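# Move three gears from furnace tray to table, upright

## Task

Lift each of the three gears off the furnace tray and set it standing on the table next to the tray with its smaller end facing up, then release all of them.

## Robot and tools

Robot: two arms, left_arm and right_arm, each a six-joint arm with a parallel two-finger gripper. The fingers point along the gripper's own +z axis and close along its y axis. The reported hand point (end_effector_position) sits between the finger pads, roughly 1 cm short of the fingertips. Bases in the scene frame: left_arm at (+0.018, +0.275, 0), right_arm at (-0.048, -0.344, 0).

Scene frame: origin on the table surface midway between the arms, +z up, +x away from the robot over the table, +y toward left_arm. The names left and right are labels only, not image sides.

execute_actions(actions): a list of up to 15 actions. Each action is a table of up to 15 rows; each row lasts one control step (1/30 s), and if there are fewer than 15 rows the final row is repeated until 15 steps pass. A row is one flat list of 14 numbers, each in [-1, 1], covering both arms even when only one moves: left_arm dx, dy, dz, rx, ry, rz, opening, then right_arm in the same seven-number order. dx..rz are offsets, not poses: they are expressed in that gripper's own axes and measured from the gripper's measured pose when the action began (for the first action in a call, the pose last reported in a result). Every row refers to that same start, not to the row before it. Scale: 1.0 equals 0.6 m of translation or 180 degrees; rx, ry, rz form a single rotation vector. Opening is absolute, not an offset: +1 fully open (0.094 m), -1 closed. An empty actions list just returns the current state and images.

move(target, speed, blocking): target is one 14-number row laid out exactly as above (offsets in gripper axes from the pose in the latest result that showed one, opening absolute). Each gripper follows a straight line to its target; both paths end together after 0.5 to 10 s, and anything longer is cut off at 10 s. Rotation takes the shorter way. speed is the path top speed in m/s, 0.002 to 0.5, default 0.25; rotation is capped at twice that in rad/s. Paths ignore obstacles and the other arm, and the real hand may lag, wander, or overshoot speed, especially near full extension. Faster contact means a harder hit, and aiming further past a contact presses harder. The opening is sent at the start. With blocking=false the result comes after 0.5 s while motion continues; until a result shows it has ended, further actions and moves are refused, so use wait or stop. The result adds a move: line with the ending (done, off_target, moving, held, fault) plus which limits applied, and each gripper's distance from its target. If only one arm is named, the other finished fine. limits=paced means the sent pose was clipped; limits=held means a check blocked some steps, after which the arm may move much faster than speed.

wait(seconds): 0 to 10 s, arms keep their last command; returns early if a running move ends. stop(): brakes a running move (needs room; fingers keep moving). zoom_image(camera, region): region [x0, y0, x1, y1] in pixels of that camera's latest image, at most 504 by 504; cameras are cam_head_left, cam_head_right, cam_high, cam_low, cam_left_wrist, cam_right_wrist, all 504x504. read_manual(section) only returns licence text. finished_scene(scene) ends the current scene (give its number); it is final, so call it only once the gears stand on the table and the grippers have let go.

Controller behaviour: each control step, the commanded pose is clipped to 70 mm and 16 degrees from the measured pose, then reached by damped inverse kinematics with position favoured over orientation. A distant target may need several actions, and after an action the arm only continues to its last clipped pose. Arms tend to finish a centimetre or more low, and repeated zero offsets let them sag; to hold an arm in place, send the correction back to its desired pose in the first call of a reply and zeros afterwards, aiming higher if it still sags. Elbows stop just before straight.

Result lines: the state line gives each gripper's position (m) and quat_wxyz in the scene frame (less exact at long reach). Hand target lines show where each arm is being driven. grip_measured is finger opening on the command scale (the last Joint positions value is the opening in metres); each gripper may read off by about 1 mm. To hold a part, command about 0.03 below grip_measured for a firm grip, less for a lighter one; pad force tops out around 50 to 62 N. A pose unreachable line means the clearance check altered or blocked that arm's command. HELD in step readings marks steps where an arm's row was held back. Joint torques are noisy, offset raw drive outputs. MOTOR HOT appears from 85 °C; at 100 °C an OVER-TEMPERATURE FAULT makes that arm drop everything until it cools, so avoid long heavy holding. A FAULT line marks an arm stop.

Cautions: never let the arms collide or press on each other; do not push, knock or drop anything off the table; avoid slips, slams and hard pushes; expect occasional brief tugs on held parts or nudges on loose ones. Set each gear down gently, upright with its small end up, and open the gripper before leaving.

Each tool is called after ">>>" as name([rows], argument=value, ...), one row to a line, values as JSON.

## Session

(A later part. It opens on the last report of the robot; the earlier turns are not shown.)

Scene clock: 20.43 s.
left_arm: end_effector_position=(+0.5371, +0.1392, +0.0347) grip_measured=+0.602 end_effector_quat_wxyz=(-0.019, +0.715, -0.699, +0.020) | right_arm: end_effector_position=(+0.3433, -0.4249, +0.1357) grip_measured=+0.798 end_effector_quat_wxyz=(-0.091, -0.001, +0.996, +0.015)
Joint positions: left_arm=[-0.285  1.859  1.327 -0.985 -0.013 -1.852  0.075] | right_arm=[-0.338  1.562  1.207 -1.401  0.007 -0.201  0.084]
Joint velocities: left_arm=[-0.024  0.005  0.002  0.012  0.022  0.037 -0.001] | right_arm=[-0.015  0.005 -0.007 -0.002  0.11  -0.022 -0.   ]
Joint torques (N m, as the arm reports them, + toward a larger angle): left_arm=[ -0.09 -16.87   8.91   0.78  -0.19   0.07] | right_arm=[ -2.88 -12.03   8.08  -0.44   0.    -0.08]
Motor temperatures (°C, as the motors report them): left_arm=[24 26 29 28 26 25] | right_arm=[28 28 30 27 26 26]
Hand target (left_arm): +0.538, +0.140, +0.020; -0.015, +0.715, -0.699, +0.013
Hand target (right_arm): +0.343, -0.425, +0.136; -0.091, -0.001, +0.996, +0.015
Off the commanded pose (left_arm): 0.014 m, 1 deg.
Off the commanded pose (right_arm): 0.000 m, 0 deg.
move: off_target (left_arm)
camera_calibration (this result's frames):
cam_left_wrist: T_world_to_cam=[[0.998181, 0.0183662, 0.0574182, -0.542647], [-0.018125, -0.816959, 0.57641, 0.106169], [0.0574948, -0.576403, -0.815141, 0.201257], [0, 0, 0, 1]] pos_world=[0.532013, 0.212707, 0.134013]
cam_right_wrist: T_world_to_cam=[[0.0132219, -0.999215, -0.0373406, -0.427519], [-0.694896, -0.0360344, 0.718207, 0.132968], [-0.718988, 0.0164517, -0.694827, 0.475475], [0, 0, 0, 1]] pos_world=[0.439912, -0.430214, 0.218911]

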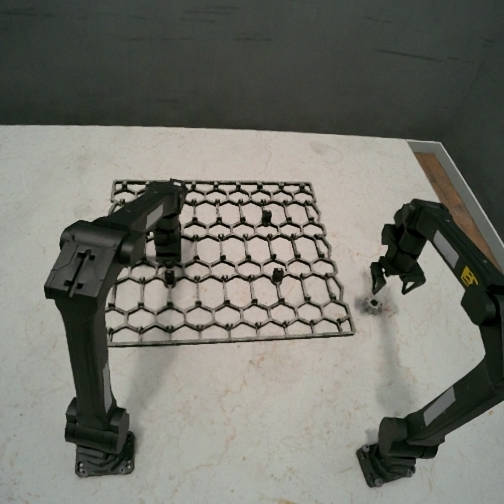

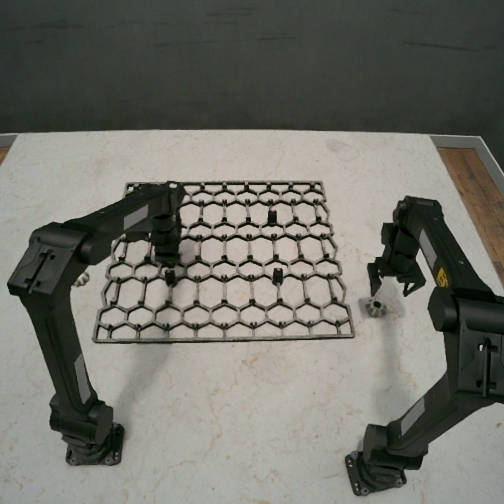

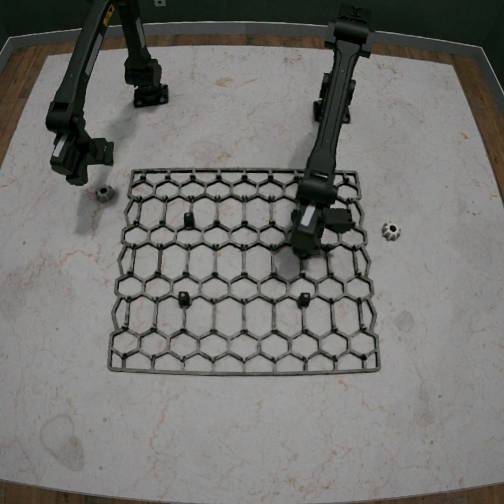

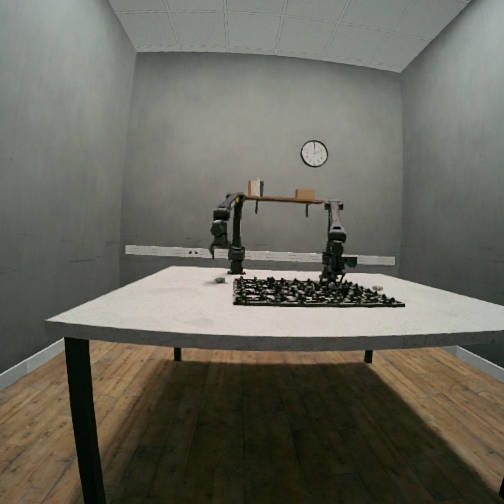

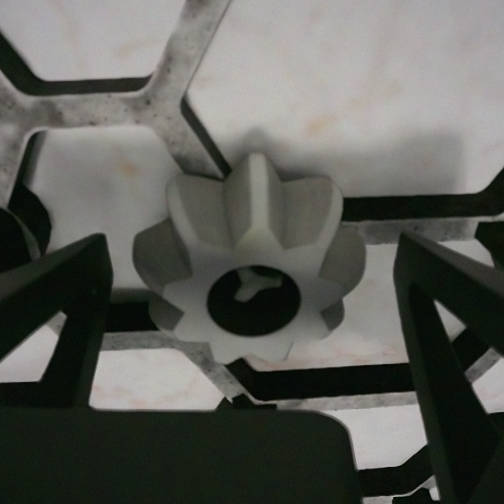

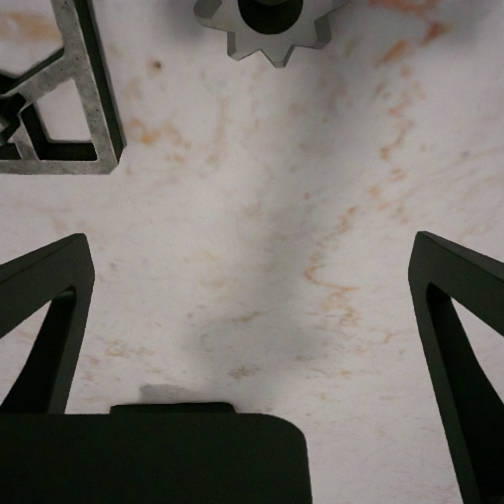

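>>> move(target=[0,0,0.03,0,0,0,0.6, 0,0,0,0,0,0,0.8], speed=0.05)

>>> move(target=[0,0,0,0,0,0,-0.2, 0,0,0,0,0,0,0.8])

>>> move(target=[0,0,-0.17,0,0,0,-0.2, 0,0,0,0,0,0,0.8], speed=0.15)

Scene clock: 21.27 s.
left_arm: end_effector_position=(+0.5382, +0.1389, +0.0307) grip_measured=+0.602 end_effector_quat_wxyz=(-0.023, +0.714, -0.699, +0.026) | right_arm: end_effector_position=(+0.3433, -0.4249, +0.1357) grip_measured=+0.798 end_effector_quat_wxyz=(-0.091, -0.001, +0.996, +0.015)
Joint positions: left_arm=[-0.285  1.859  1.314 -0.957 -0.013 -1.852  0.075] | right_arm=[-0.338  1.562  1.207 -1.401  0.007 -0.201  0.084]
Joint velocities: left_arm=[-0.024 -0.015 -0.027 -0.017 -0.125 -0.037  0.001] | right_arm=[-0.015 -0.005 -0.007  0.012 -0.037 -0.037 -0.   ]
Joint torques (N m, as the arm reports them, + toward a larger angle): left_arm=[ -0.64 -16.45   8.72   0.65  -0.21   0.01] | right_arm=[ -3.47 -11.99   8.33  -0.26   0.03  -0.09]
Motor temperatures (°C, as the motors report them): left_arm=[24 26 29 28 26 25] | right_arm=[28 28 30 27 26 26]
Hand target (left_arm): +0.538, +0.139, +0.017; -0.019, +0.715, -0.699, +0.020
Hand target (right_arm): +0.343, -0.425, +0.136; -0.091, -0.001, +0.996, +0.015
Off the commanded pose (left_arm): 0.014 m, 1 deg.
Off the commanded pose (right_arm): 0.000 m, 0 deg.
move: off_target (left_arm)
camera_calibration (this result's frames):
cam_left_wrist: T_world_to_cam=[[0.997253, 0.0186131, 0.0716925, -0.543451], [-0.0264327, -0.814749, 0.57921, 0.112358], [0.0691923, -0.579514, -0.812019, 0.191785], [0, 0, 0, 1]] pos_world=[0.531658, 0.212801, 0.129615]
cam_right_wrist: T_world_to_cam=[[0.0132219, -0.999215, -0.0373406, -0.427519], [-0.694896, -0.0360344, 0.718207, 0.132968], [-0.718988, 0.0164517, -0.694827, 0.475475], [0, 0, 0, 1]] pos_world=[0.439912, -0.430214, 0.218911]

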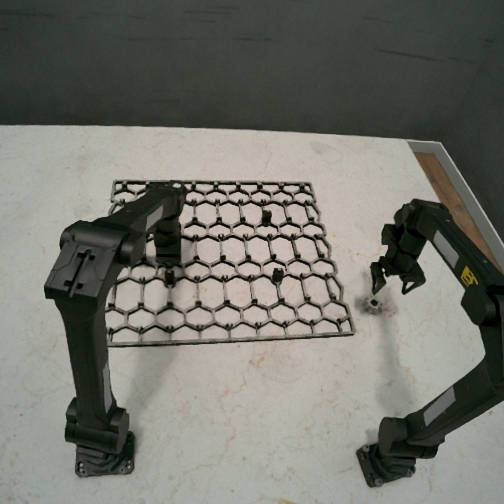

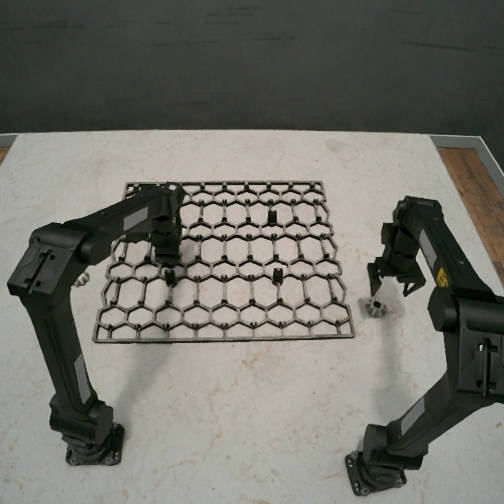

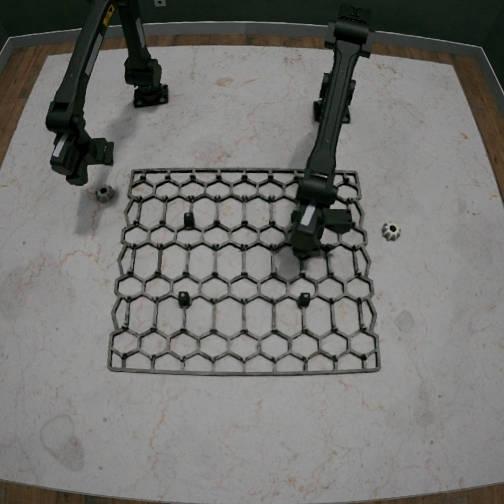

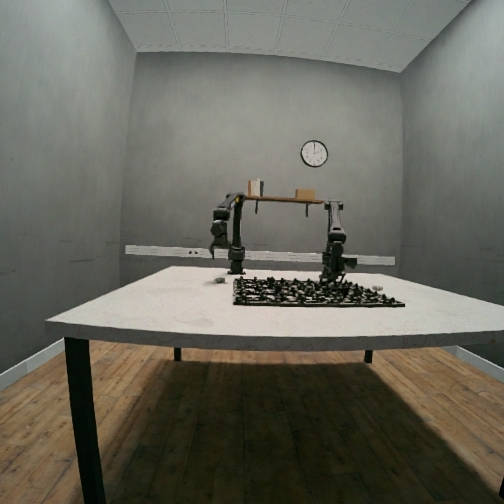

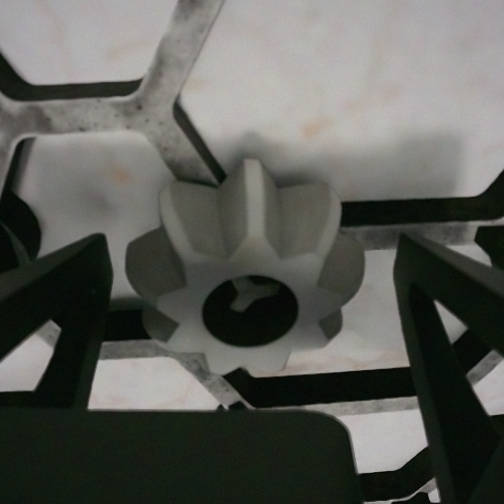

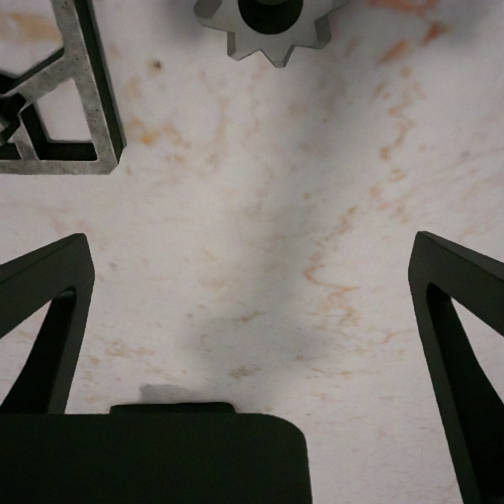

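Scene clock: 21.77 s.
left_arm: end_effector_position=(+0.5382, +0.1390, +0.0305) grip_measured=+0.215 end_effector_quat_wxyz=(-0.023, +0.714, -0.699, +0.026) | right_arm: end_effector_position=(+0.3433, -0.4249, +0.1357) grip_measured=+0.798 end_effector_quat_wxyz=(-0.091, -0.001, +0.996, +0.015)
Joint positions: left_arm=[-0.285  1.859  1.313 -0.956 -0.014 -1.852  0.057] | right_arm=[-0.338  1.562  1.207 -1.401  0.007 -0.201  0.084]
Joint velocities: left_arm=[ 0.005 -0.005 -0.007 -0.007  0.037 -0.007 -0.   ] | right_arm=[ 0.005 -0.005  0.007 -0.002  0.037  0.007  0.   ]
Joint torques (N m, as the arm reports them, + toward a larger angle): left_arm=[ -0.72 -18.24   8.86   0.34  -0.18   0.06] | right_arm=[ -2.85 -11.94   8.24  -0.31   0.04  -0.1 ]
Motor temperatures (°C, as the motors report them): left_arm=[24 26 29 28 26 25] | right_arm=[28 28 30 27 26 26]
Hand target (left_arm): +0.538, +0.139, +0.031; -0.023, +0.714, -0.699, +0.027
Hand target (right_arm): +0.343, -0.425, +0.136; -0.091, -0.001, +0.996, +0.015
Off the commanded pose (left_arm): 0.000 m, 0 deg.
Off the commanded pose (right_arm): 0.000 m, 0 deg.
move: done
camera_calibration (this result's frames):
cam_left_wrist: T_world_to_cam=[[0.997246, 0.0186126, 0.0717969, -0.543386], [-0.0264681, -0.814963, 0.578908, 0.112554], [0.0692868, -0.579214, -0.812226, 0.19165], [0, 0, 0, 1]] pos_world=[0.53159, 0.212847, 0.129518]
cam_right_wrist: T_world_to_cam=[[0.0132219, -0.999215, -0.0373406, -0.427519], [-0.694896, -0.0360344, 0.718207, 0.132968], [-0.718988, 0.0164517, -0.694827, 0.475475], [0, 0, 0, 1]] pos_world=[0.439912, -0.430214, 0.218911]

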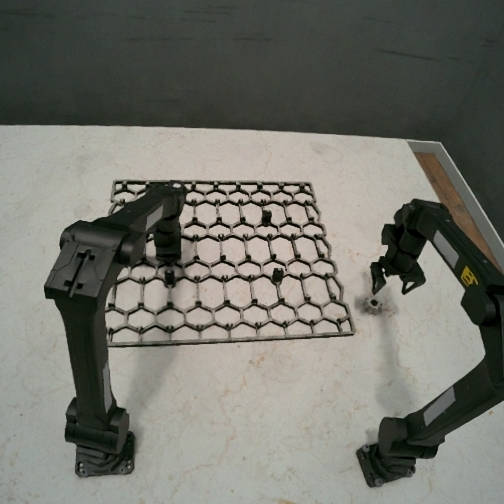

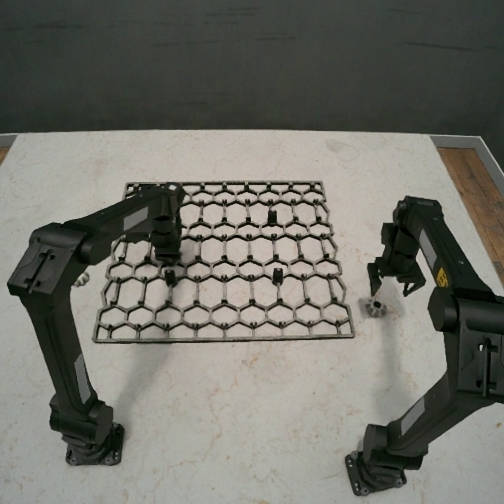

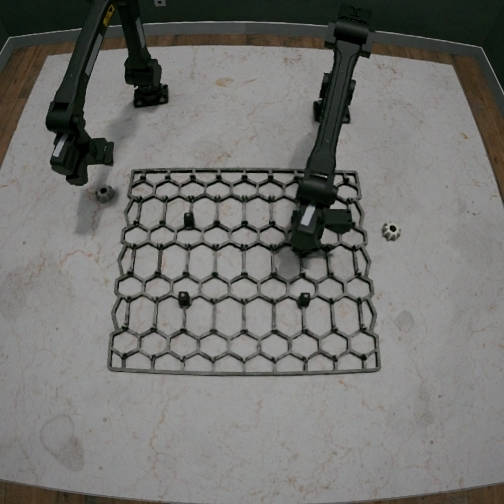

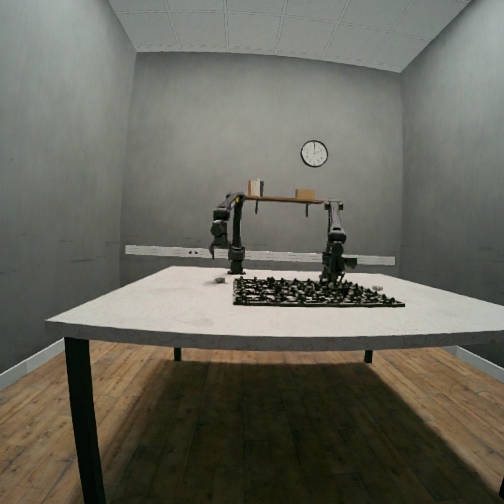

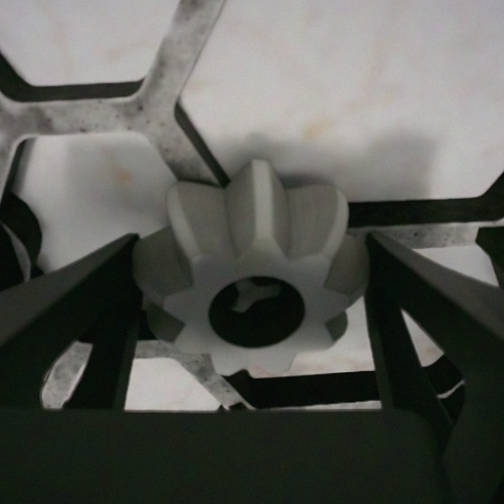

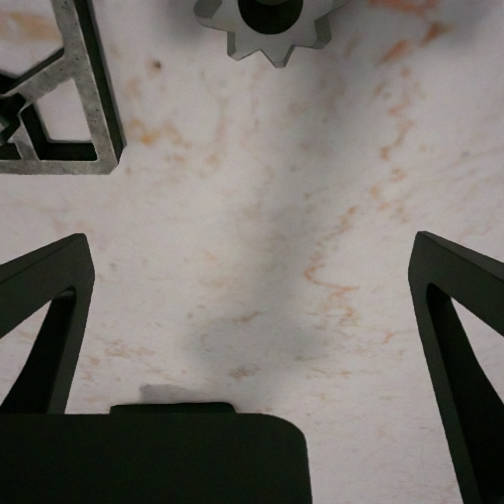

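Scene clock: 22.93 s.
left_arm: end_effector_position=(+0.5143, +0.1453, +0.1047) grip_measured=+0.215 end_effector_quat_wxyz=(-0.008, +0.715, -0.699, +0.001) | right_arm: end_effector_position=(+0.3433, -0.4249, +0.1357) grip_measured=+0.798 end_effector_quat_wxyz=(-0.091, -0.001, +0.996, +0.015)
Joint positions: left_arm=[-0.285  1.749  1.372 -1.184 -0.013 -1.852  0.057] | right_arm=[-0.338  1.562  1.207 -1.401  0.007 -0.201  0.084]
Joint velocities: left_arm=[-0.005 -0.015 -0.002 -0.002  0.051  0.007 -0.   ] | right_arm=[-0.015  0.005 -0.017  0.007 -0.051 -0.022 -0.002]
Joint torques (N m, as the arm reports them, + toward a larger angle): left_arm=[ -0.99 -20.06  13.96  -0.3   -0.18   0.04] | right_arm=[ -2.65 -12.1    8.21  -0.46   0.02  -0.11]
Motor temperatures (°C, as the motors report them): left_arm=[24 26 29 28 26 25] | right_arm=[28 28 30 27 26 26]
Hand target (left_arm): +0.528, +0.139, +0.133; -0.023, +0.714, -0.699, +0.026
Hand target (right_arm): +0.343, -0.425, +0.136; -0.091, -0.001, +0.996, +0.015
Off the commanded pose (left_arm): 0.033 m, 3 deg.
Off the commanded pose (right_arm): 0.000 m, 0 deg.
move: off_target (left_arm)
camera_calibration (this result's frames):
cam_left_wrist: T_world_to_cam=[[0.999717, 0.0179578, 0.0156322, -0.520377], [0.00591607, -0.823355, 0.567497, 0.0598475], [0.0230618, -0.567243, -0.823227, 0.280365], [0, 0, 0, 1]] pos_world=[0.513409, 0.217655, 0.204975]
cam_right_wrist: T_world_to_cam=[[0.0132219, -0.999215, -0.0373406, -0.427519], [-0.694896, -0.0360344, 0.718207, 0.132968], [-0.718988, 0.0164517, -0.694827, 0.475475], [0, 0, 0, 1]] pos_world=[0.439912, -0.430214, 0.218911]

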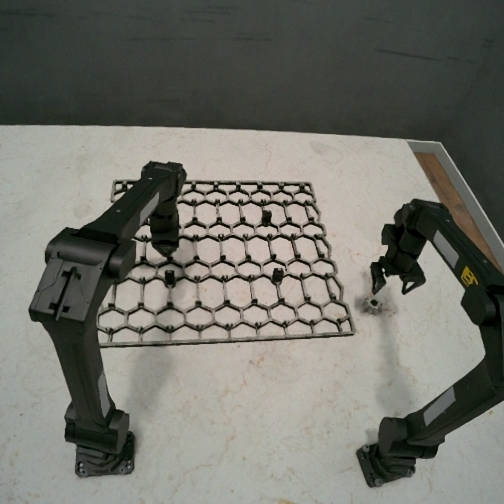

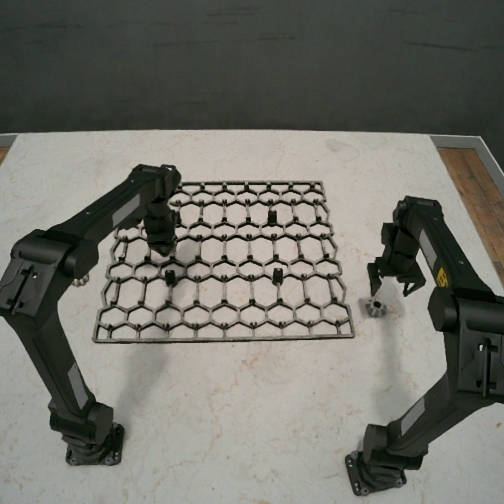

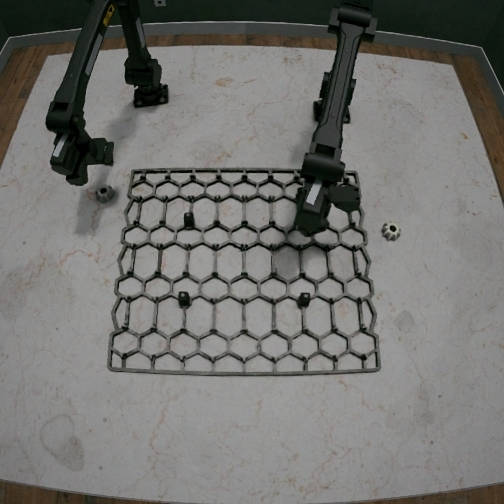

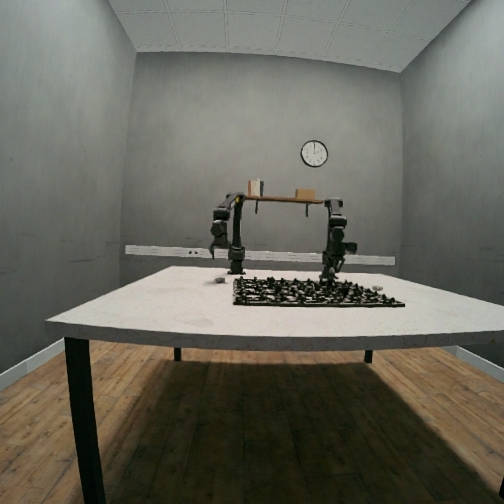

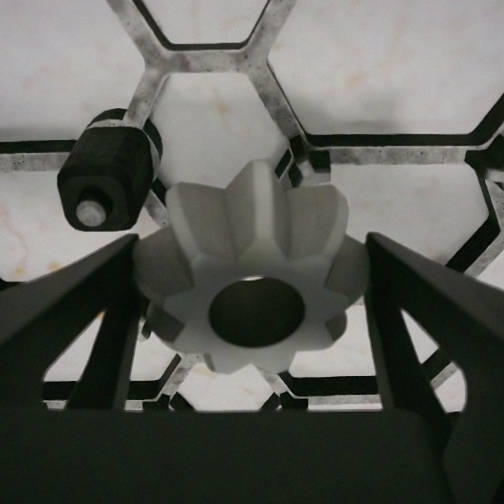

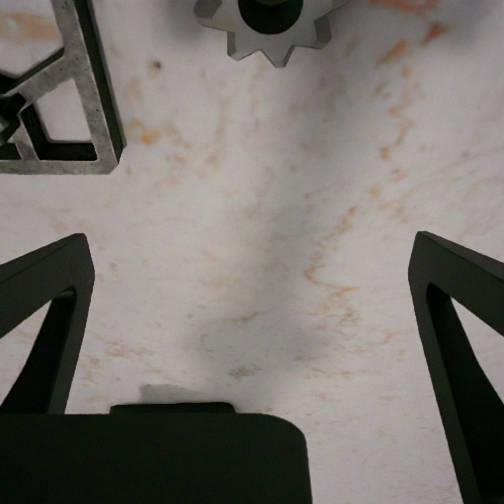

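>>> move(target=[-0.445,-0.17,-0.05,0,0,0,-0.2, 0,0,0,0,0,0,0.8], speed=0.3)

Scene clock: 24.57 s.
left_arm: end_effector_position=(+0.5969, +0.4148, +0.1280) grip_measured=+0.215 end_effector_quat_wxyz=(+0.005, +0.722, -0.692, -0.005) | right_arm: end_effector_position=(+0.3433, -0.4249, +0.1357) grip_measured=+0.798 end_effector_quat_wxyz=(-0.091, -0.001, +0.996, +0.015)
Joint positions: left_arm=[ 0.211  1.952  1.734 -1.365 -0.002 -1.376  0.057] | right_arm=[-0.338  1.562  1.207 -1.401  0.007 -0.201  0.084]
Joint velocities: left_arm=[-0.005 -0.005 -0.007 -0.017 -0.037 -0.081 -0.   ] | right_arm=[ 0.005  0.005 -0.002  0.002 -0.007 -0.022 -0.001]
Joint torques (N m, as the arm reports them, + toward a larger angle): left_arm=[ -1.74 -19.88  15.11  -0.29  -0.05   0.07] | right_arm=[ -2.75 -12.08   8.33  -0.28   0.06  -0.06]
Motor temperatures (°C, as the motors report them): left_arm=[24 26 29 28 26 25] | right_arm=[28 28 30 27 26 26]
Hand target (left_arm): +0.613, +0.412, +0.140; -0.007, +0.715, -0.699, +0.005
Hand target (right_arm): +0.343, -0.425, +0.136; -0.091, -0.001, +0.996, +0.015
Off the commanded pose (left_arm): 0.017 m, 2 deg.
Off the commanded pose (right_arm): 0.000 m, 0 deg.
move: off_target (left_arm)
camera_calibration (this result's frames):
cam_left_wrist: T_world_to_cam=[[0.999227, 0.0377964, -0.0107737, -0.612679], [0.0370972, -0.816525, 0.576117, 0.245496], [0.0129781, -0.576072, -0.817296, 0.45948], [0, 0, 0, 1]] pos_world=[0.597136, 0.488304, 0.227496]
cam_right_wrist: T_world_to_cam=[[0.0132219, -0.999215, -0.0373406, -0.427519], [-0.694896, -0.0360344, 0.718207, 0.132968], [-0.718988, 0.0164517, -0.694827, 0.475475], [0, 0, 0, 1]] pos_world=[0.439912, -0.430214, 0.218911]

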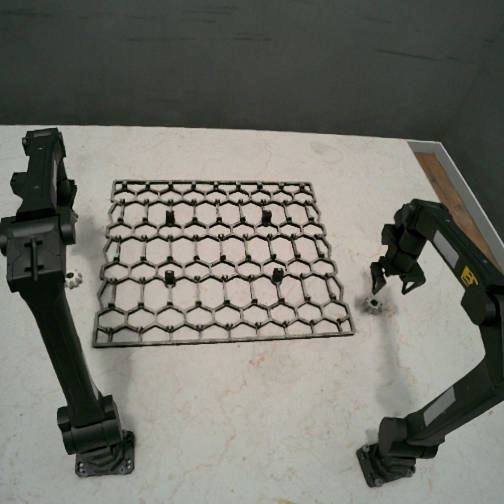

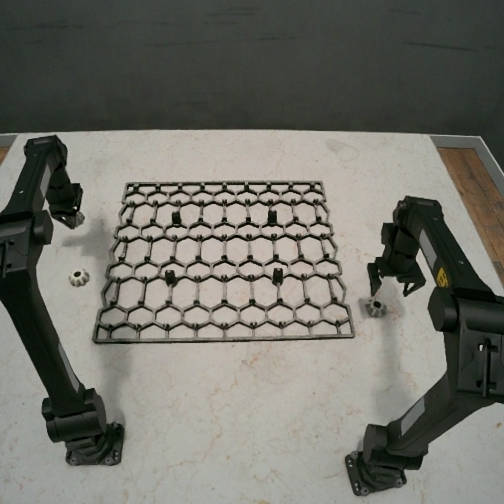

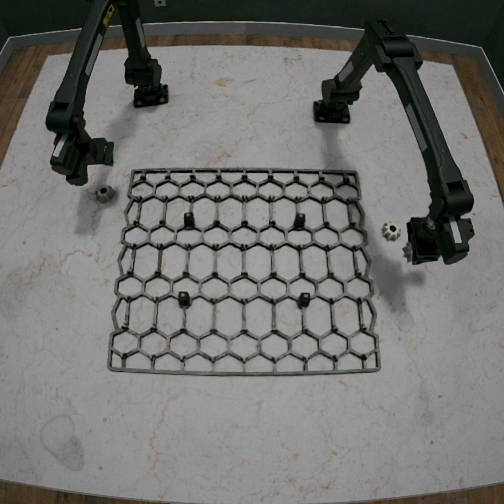

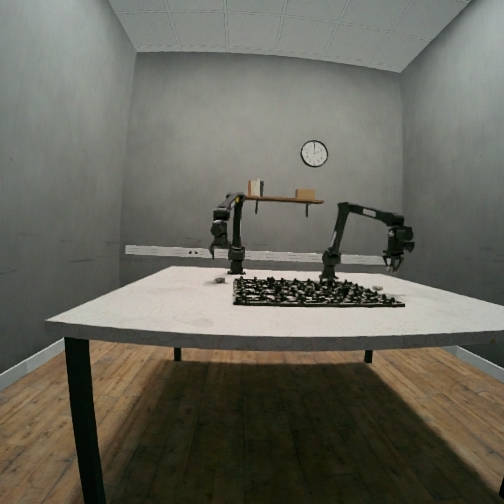

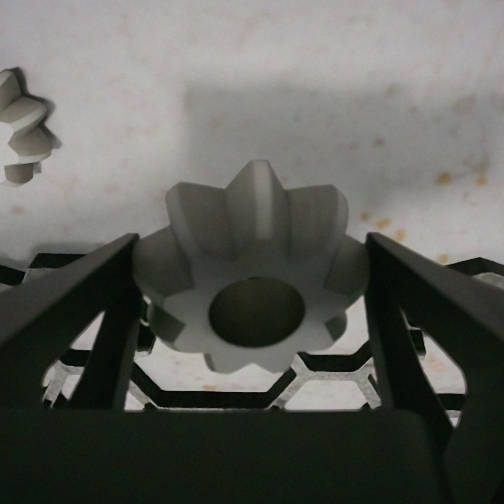

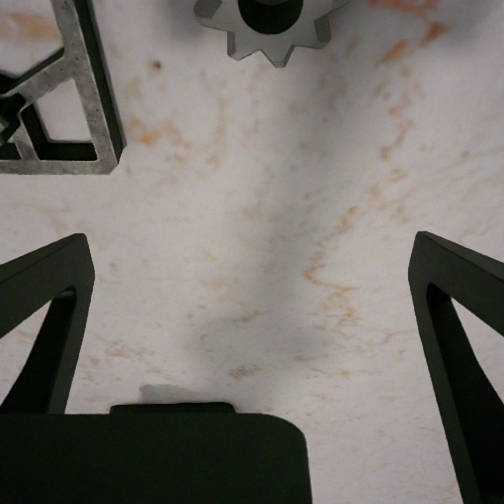

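>>> move(target=[0,0,0.17,0,0,0,-0.2, 0,0,0,0,0,0,0.8], speed=0.12)

Scene clock: 25.90 s.
left_arm: end_effector_position=(+0.5898, +0.4131, +0.0254) grip_measured=+0.215 end_effector_quat_wxyz=(+0.012, +0.721, -0.693, -0.009) | right_arm: end_effector_position=(+0.3433, -0.4249, +0.1357) grip_measured=+0.798 end_effector_quat_wxyz=(-0.091, -0.001, +0.996, +0.015)
Joint positions: left_arm=[ 0.211  2.035  1.581 -1.146 -0.002 -1.375  0.057] | right_arm=[-0.338  1.562  1.207 -1.401  0.007 -0.201  0.084]
Joint velocities: left_arm=[ 0.024 -0.015  0.017 -0.027  0.022  0.022 -0.   ] | right_arm=[-0.024  0.005 -0.007 -0.022  0.007  0.051  0.002]
Joint torques (N m, as the arm reports them, + toward a larger angle): left_arm=[  0.26 -21.35  10.1    0.44  -0.19   0.03] | right_arm=[ -2.6  -12.86   8.16  -0.47   0.07  -0.08]
Motor temperatures (°C, as the motors report them): left_arm=[24 26 29 28 26 25] | right_arm=[28 28 30 27 26 26]
Hand target (left_arm): +0.597, +0.416, +0.026; +0.005, +0.722, -0.692, -0.004
Hand target (right_arm): +0.343, -0.425, +0.136; -0.091, -0.001, +0.996, +0.015
Off the commanded pose (left_arm): 0.006 m, 1 deg.
Off the commanded pose (right_arm): 0.000 m, 0 deg.
move: done
camera_calibration (this result's frames):
cam_left_wrist: T_world_to_cam=[[0.998956, 0.0369617, -0.0268492, -0.605666], [0.0456817, -0.81433, 0.578602, 0.297428], [-0.000478036, -0.579224, -0.815168, 0.383919], [0, 0, 0, 1]] pos_world=[0.591631, 0.486966, 0.124604]
cam_right_wrist: T_world_to_cam=[[0.0132219, -0.999215, -0.0373406, -0.427519], [-0.694896, -0.0360344, 0.718207, 0.132968], [-0.718988, 0.0164517, -0.694827, 0.475475], [0, 0, 0, 1]] pos_world=[0.439912, -0.430214, 0.218911]

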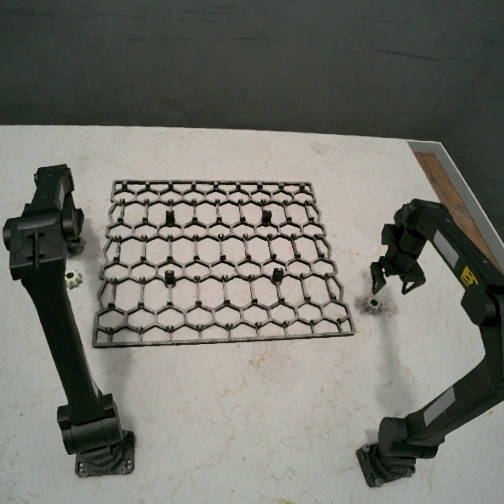

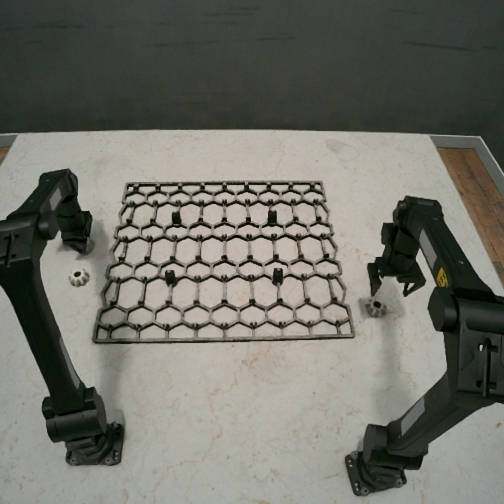

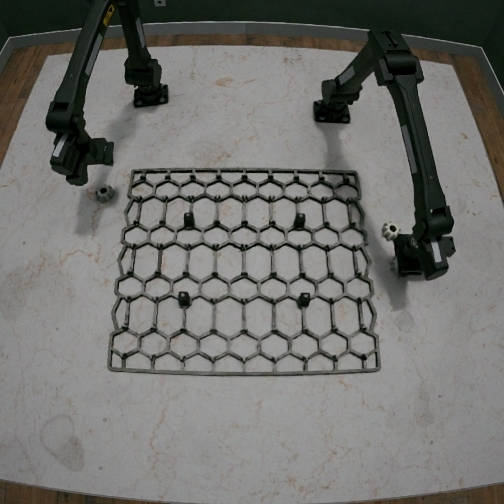

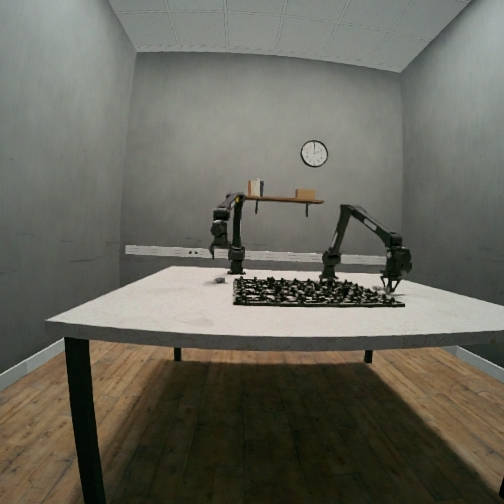

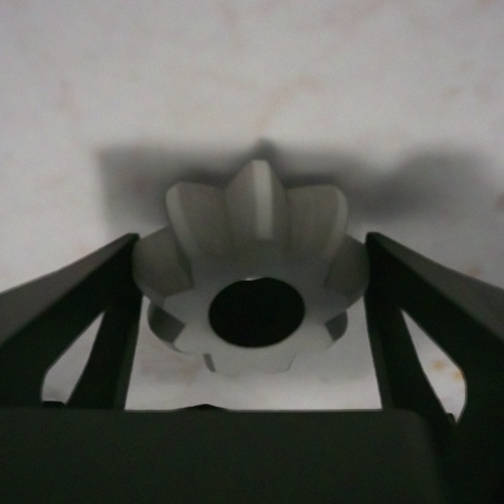

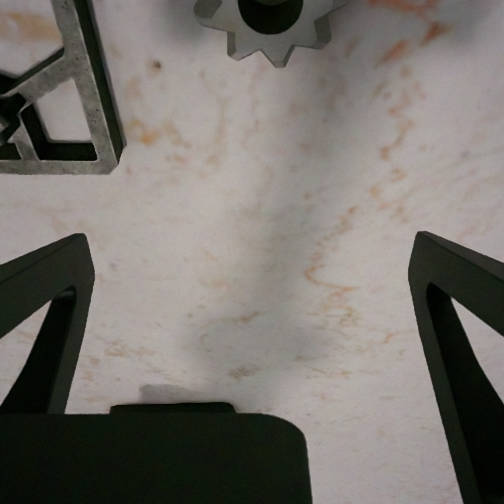

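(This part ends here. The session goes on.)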